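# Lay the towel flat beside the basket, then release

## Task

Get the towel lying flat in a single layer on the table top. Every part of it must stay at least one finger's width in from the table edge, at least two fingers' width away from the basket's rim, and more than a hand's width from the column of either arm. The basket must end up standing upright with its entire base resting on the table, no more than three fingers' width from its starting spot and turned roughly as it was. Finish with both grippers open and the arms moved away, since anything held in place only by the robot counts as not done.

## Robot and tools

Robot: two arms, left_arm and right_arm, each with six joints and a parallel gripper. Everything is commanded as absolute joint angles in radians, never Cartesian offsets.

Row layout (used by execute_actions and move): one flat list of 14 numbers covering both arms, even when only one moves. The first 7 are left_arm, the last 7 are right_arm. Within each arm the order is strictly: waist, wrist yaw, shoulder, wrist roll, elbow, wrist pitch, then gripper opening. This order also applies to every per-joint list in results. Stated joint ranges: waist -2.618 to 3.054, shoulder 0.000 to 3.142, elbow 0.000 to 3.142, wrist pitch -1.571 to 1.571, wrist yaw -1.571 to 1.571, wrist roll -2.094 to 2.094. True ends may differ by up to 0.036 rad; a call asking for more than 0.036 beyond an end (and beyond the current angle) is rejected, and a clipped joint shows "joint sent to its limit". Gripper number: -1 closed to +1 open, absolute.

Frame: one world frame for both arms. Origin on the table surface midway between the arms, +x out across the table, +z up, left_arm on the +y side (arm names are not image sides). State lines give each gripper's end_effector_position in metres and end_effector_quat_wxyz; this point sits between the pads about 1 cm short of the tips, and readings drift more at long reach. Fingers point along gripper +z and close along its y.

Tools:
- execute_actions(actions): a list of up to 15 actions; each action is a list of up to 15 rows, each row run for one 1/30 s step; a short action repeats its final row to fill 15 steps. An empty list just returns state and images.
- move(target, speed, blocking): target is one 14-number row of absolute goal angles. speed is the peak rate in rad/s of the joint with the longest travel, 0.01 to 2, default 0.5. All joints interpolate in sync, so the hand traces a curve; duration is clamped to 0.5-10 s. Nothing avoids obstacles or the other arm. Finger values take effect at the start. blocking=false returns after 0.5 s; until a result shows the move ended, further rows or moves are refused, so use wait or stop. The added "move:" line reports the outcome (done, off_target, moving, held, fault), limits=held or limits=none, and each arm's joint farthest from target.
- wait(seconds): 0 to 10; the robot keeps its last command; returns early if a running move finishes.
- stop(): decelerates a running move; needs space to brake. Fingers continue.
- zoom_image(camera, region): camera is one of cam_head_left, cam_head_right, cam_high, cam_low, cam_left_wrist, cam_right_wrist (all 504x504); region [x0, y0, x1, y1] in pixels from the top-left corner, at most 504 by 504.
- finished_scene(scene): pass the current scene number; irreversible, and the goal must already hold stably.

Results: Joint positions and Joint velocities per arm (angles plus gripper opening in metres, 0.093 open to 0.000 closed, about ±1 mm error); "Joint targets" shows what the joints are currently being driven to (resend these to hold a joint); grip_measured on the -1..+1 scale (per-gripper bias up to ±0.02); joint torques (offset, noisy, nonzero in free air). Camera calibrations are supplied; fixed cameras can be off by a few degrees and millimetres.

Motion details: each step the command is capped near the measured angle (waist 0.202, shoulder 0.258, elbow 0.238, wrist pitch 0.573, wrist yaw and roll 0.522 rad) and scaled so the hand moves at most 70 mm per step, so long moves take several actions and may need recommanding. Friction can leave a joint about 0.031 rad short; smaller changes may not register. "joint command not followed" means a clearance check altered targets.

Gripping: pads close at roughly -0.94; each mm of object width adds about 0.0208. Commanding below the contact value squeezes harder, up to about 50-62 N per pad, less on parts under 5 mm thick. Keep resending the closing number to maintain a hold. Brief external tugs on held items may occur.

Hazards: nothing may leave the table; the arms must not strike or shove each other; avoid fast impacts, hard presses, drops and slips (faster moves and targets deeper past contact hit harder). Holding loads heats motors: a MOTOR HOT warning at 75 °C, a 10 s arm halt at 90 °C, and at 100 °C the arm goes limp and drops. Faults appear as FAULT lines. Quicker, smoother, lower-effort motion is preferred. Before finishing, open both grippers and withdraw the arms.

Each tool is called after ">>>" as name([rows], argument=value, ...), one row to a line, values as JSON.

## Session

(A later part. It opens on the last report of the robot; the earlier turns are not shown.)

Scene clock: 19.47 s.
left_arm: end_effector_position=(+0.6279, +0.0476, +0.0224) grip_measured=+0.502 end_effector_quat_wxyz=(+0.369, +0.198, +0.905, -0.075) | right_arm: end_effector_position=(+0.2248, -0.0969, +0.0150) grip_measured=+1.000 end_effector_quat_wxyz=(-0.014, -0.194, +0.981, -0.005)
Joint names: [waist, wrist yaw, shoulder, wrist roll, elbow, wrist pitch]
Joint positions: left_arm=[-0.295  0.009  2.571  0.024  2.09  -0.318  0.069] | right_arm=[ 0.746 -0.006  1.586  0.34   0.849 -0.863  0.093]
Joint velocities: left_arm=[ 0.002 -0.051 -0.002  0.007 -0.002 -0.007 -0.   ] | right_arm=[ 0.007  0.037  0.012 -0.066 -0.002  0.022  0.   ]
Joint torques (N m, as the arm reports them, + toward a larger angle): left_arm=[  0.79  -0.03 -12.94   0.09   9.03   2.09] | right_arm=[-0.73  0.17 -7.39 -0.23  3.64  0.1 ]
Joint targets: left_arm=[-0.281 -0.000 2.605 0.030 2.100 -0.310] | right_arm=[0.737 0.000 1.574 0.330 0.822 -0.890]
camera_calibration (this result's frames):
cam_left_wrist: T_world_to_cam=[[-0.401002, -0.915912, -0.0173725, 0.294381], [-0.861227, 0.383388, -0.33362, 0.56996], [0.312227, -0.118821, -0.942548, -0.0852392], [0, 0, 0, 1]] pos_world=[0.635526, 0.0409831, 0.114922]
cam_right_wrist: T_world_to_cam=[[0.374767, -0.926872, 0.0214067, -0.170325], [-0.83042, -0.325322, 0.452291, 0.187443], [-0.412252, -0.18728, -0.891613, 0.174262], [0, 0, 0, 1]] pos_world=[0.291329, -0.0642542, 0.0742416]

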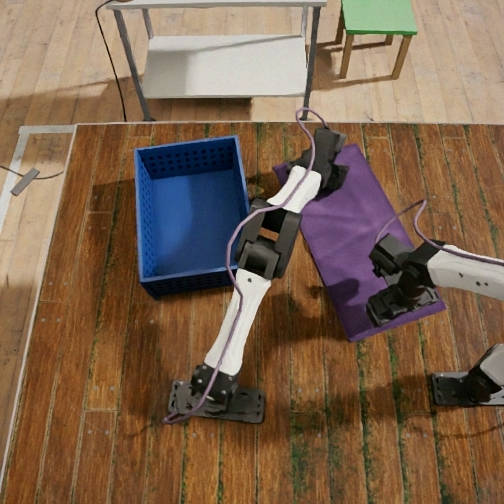

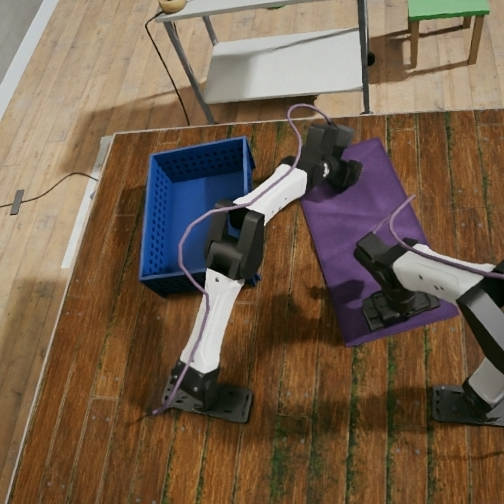

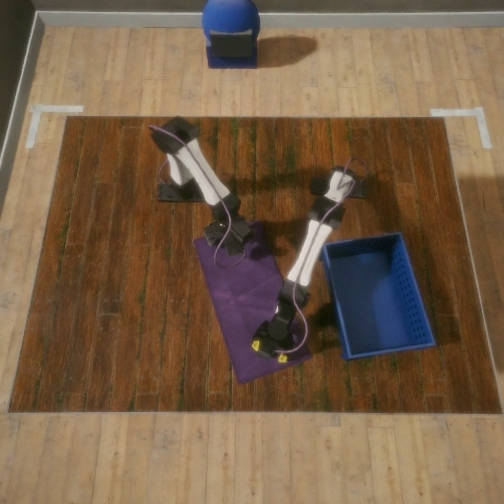

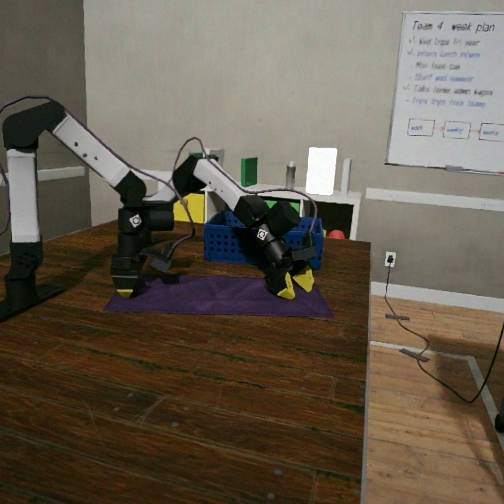

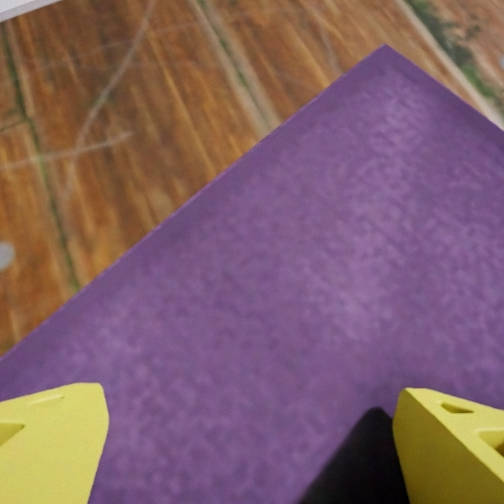

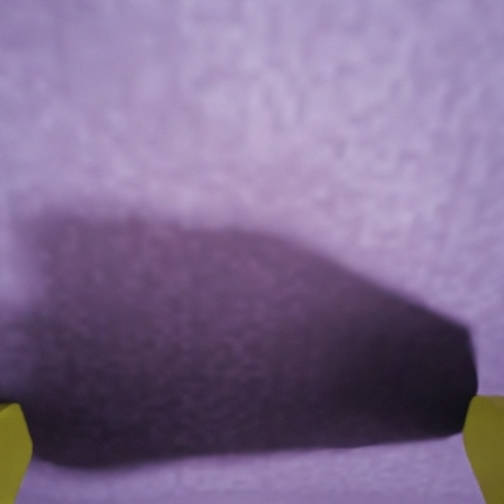

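>>> execute_actions([
  [[-0.283,0,2.595,0.030,2.098,-0.312,0.5,0.739,0,1.572,0.332,0.835,-0.892,1],[-0.285,0,2.585,0.030,2.096,-0.314,0.5,0.741,0,1.569,0.334,0.848,-0.895,1],[-0.287,0,2.575,0.030,2.094,-0.316,0.5,0.743,0,1.566,0.336,0.860,-0.900,1],[-0.289,0,2.565,0.030,2.092,-0.318,0.5,0.745,0,1.562,0.338,0.872,-0.908,1],[-0.291,0,2.555,0.030,2.090,-0.320,0.5,0.746,0,1.557,0.340,0.883,-0.920,1],[-0.293,0,2.545,0.030,2.088,-0.322,0.5,0.746,0,1.551,0.340,0.893,-0.934,1],[-0.295,0,2.535,0.030,2.086,-0.324,0.5,0.746,0,1.545,0.340,0.903,-0.948,1],[-0.295,0,2.524,0.030,2.083,-0.327,0.5,0.746,0,1.539,0.340,0.913,-0.962,1],[-0.295,0,2.512,0.030,2.080,-0.330,0.5,0.746,0,1.533,0.340,0.923,-0.976,1],[-0.295,0,2.499,0.030,2.076,-0.334,0.5,0.746,0,1.527,0.340,0.933,-0.990,1],[-0.295,0,2.485,0.030,2.071,-0.338,0.5,0.746,0,1.521,0.340,0.943,-1.004,1],[-0.295,0,2.470,0.030,2.066,-0.343,0.5,0.746,0,1.515,0.340,0.953,-1.018,1],[-0.295,0,2.455,0.030,2.060,-0.348,0.5,0.746,0,1.509,0.340,0.963,-1.032,1],[-0.295,0,2.440,0.030,2.054,-0.354,0.5,0.746,0,1.503,0.340,0.973,-1.046,1],[-0.295,0,2.425,0.030,2.048,-0.360,0.5,0.746,0,1.497,0.340,0.983,-1.060,1]],
])

>>> move(target=[-0.1,0,1.1,0,1.35,-0.9,0.5,-0.3,0,1.1,0.2,1.25,-1.0,1], speed=1.0)

Scene clock: 21.33 s.
left_arm: end_effector_position=(+0.6287, +0.0475, +0.0772) grip_measured=+0.502 end_effector_quat_wxyz=(+0.402, +0.195, +0.891, -0.081) | right_arm: end_effector_position=(+0.2312, -0.0912, +0.0516) grip_measured=+1.000 end_effector_quat_wxyz=(+0.000, -0.195, +0.981, +0.004)
Joint names: [waist, wrist yaw, shoulder, wrist roll, elbow, wrist pitch]
Joint positions: left_arm=[-0.295  0.008  2.47   0.024  2.073 -0.33   0.069] | right_arm=[ 0.746 -0.006  1.526  0.34   0.95  -0.99   0.093]
Joint velocities: left_arm=[ 0.012 -0.007 -0.53  -0.007 -0.12  -0.051  0.   ] | right_arm=[ 0.002 -0.037 -0.188  0.037  0.295 -0.388  0.   ]
Joint torques (N m, as the arm reports them, + toward a larger angle): left_arm=[ -0.16   0.   -15.94   0.08   7.19   1.84] | right_arm=[ 0.08  0.18 -7.72 -0.15  6.92  0.3 ]
Joint targets: left_arm=[-0.295 -0.000 2.425 0.030 2.048 -0.360] | right_arm=[0.746 -0.000 1.497 0.340 0.983 -1.060]
camera_calibration (this result's frames):
cam_left_wrist: T_world_to_cam=[[-0.398776, -0.916851, -0.0190178, 0.29437], [-0.837135, 0.372415, -0.400639, 0.579569], [0.374409, -0.143845, -0.916038, -0.0738125], [0, 0, 0, 1]] pos_world=[0.630201, 0.0434356, 0.170181]
cam_right_wrist: T_world_to_cam=[[0.374381, -0.927219, 0.0102268, -0.167553], [-0.841124, -0.334935, 0.424652, 0.181086], [-0.39032, -0.167584, -0.905299, 0.208016], [0, 0, 0, 1]] pos_world=[0.296237, -0.0598456, 0.113131]

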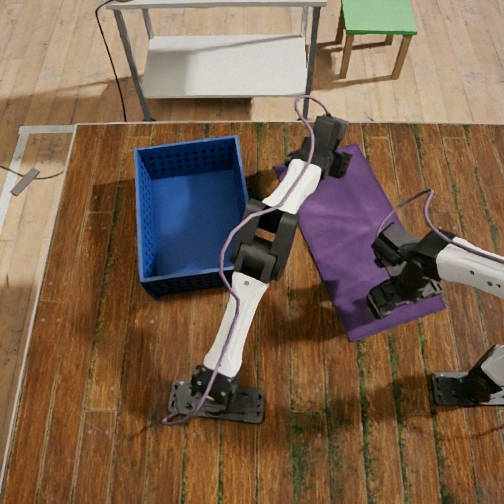

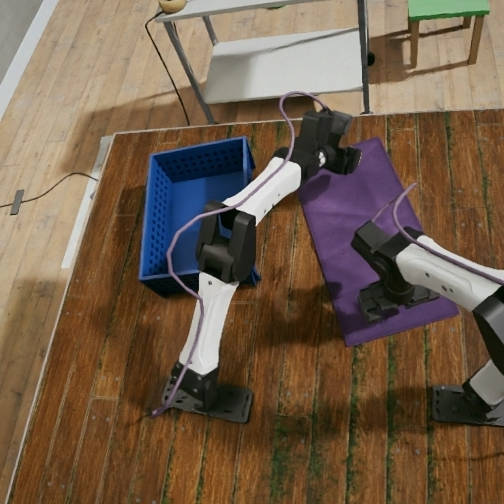

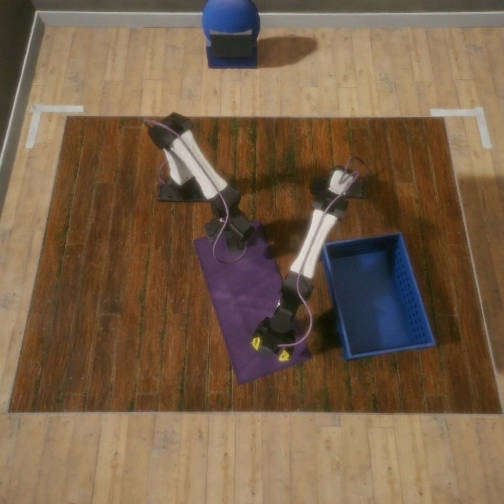

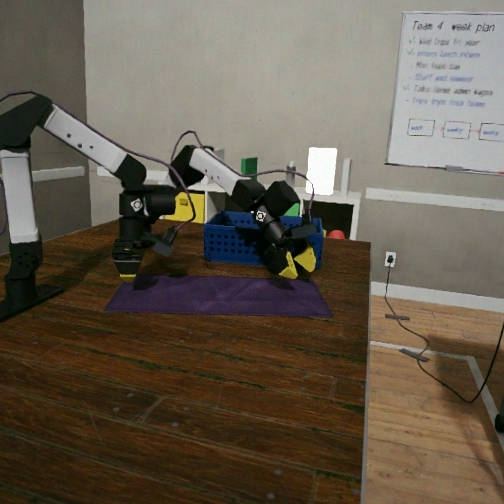

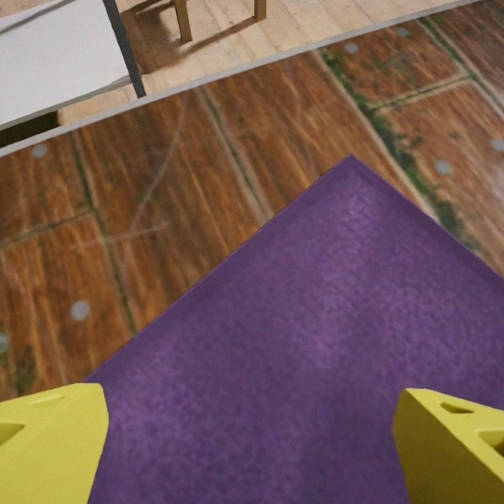

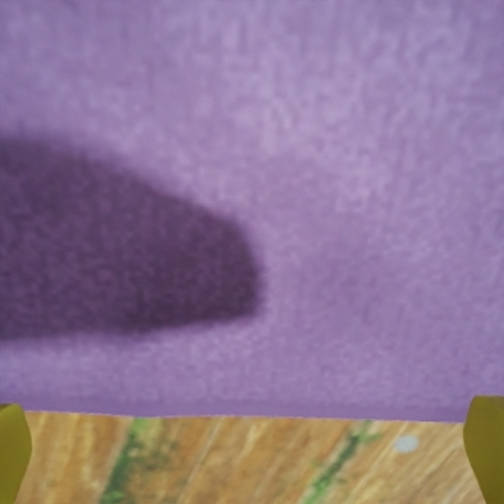

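Scene clock: 23.43 s.
left_arm: end_effector_position=(+0.3368, +0.2360, +0.3323) grip_measured=+0.502 end_effector_quat_wxyz=(+0.459, +0.102, +0.881, -0.052) | right_arm: end_effector_position=(+0.3299, -0.3461, +0.2551) grip_measured=+1.000 end_effector_quat_wxyz=(+0.344, +0.238, +0.908, -0.017)
Joint names: [waist, wrist yaw, shoulder, wrist roll, elbow, wrist pitch]
Joint positions: left_arm=[-0.111  0.006  1.102  0.007  1.368 -0.878  0.069] | right_arm=[-0.291 -0.     1.112  0.206  1.236 -0.991  0.093]
Joint velocities: left_arm=[-0.012  0.022 -0.017 -0.022 -0.002  0.022 -0.   ] | right_arm=[-0.017  0.022 -0.017  0.007 -0.002 -0.007  0.   ]
Joint torques (N m, as the arm reports them, + toward a larger angle): left_arm=[ 0.67  0.   -2.7  -0.05  6.29  1.97] | right_arm=[-0.67  0.1  -4.12 -0.2   7.76  1.71]
Joint targets: left_arm=[-0.100 -0.000 1.100 0.000 1.350 -0.900] | right_arm=[-0.300 0.000 1.100 0.200 1.250 -1.000]
move: off_target (left_arm); limits=none; left_arm: farthest joint: the wrist pitch, 0.022 radians from its target (0.570 radians at the start); right_arm: farthest joint: the elbow, 0.014 radians from its target (0.300 radians at the start)
camera_calibration (this result's frames):
cam_left_wrist: T_world_to_cam=[[-0.211583, -0.977338, -0.00660853, 0.302708], [-0.843665, 0.18605, -0.503602, 0.447513], [0.493418, -0.100978, -0.863911, 0.22877], [0, 0, 0, 1]] pos_world=[0.32872, 0.235689, 0.425006]
cam_right_wrist: T_world_to_cam=[[-0.458846, -0.879778, -0.124302, -0.117314], [-0.844735, 0.47532, -0.245956, 0.544964], [0.27547, -0.0078536, -0.961278, 0.238023], [0, 0, 0, 1]] pos_world=[0.340953, -0.360373, 0.348261]

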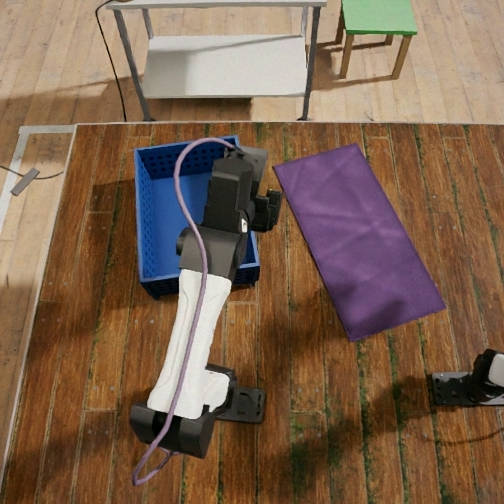

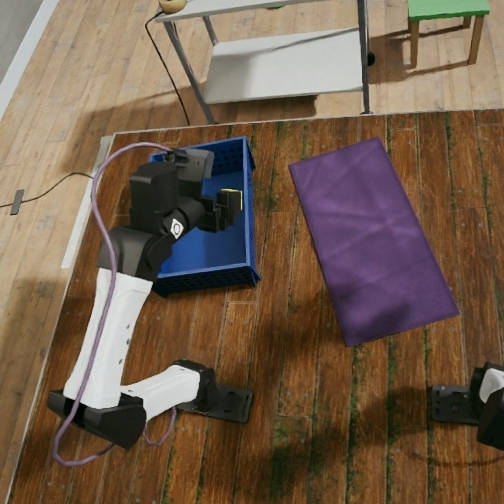

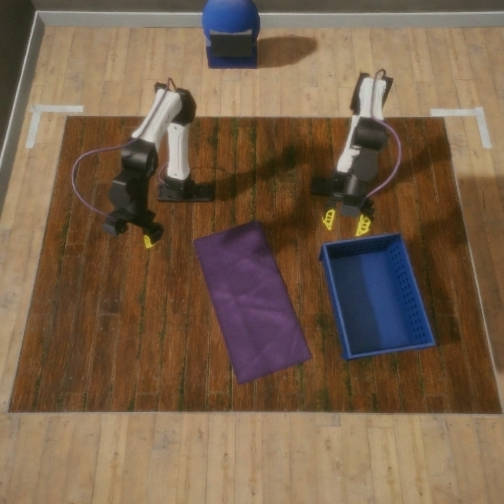

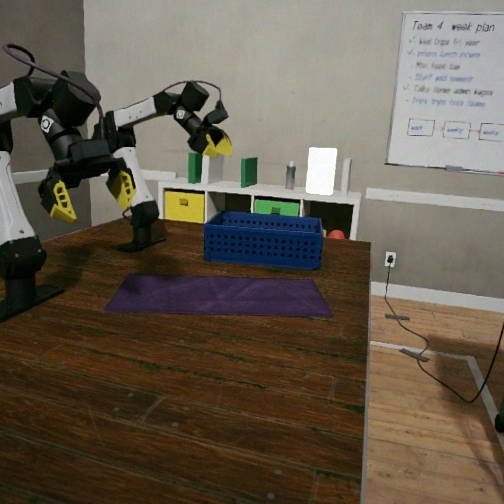

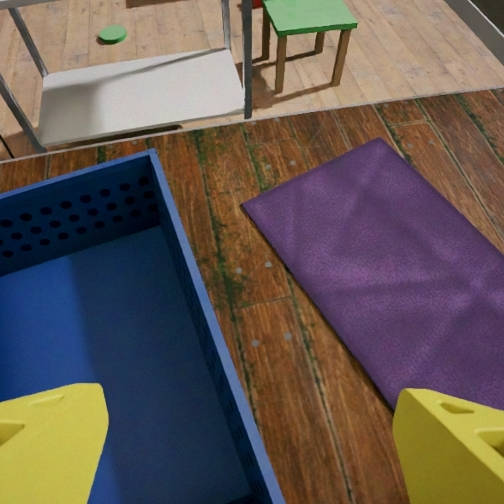

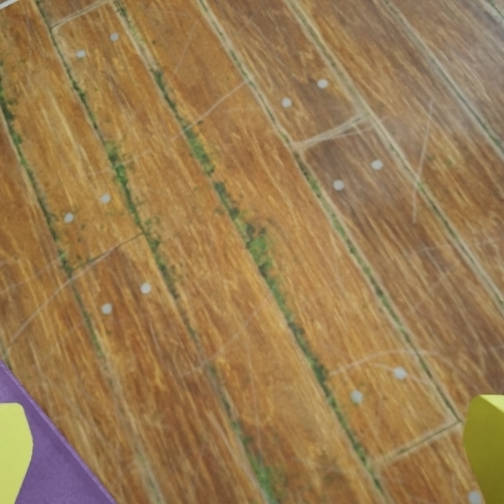

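>>> zoom_image(camera="cam_high", region=[140, 160, 380, 420])

>>> zoom_image(camera="cam_low", region=[90, 250, 350, 340])

Region (140, 160, 380, 420) of cam_high's 504x504 image, scaled by 1.938, with more detail than that image has; it fills the left 465 columns of this view, and the rest is white.

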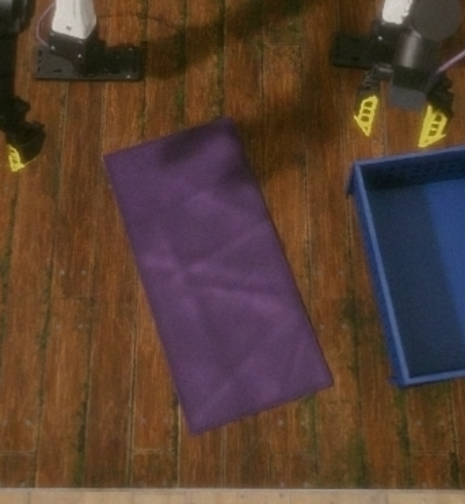

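Region (90, 250, 350, 340) of cam_low's 504x504 image, scaled by 1.938, with more detail than that image has; it fills the top 174 rows of this view, and the rest is white.

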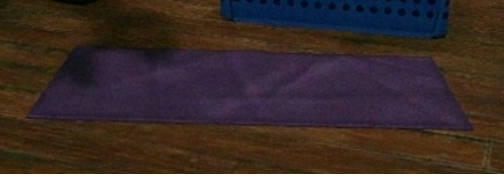

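>>> finished_scene(scene=2)

The scene is finished: the task was done.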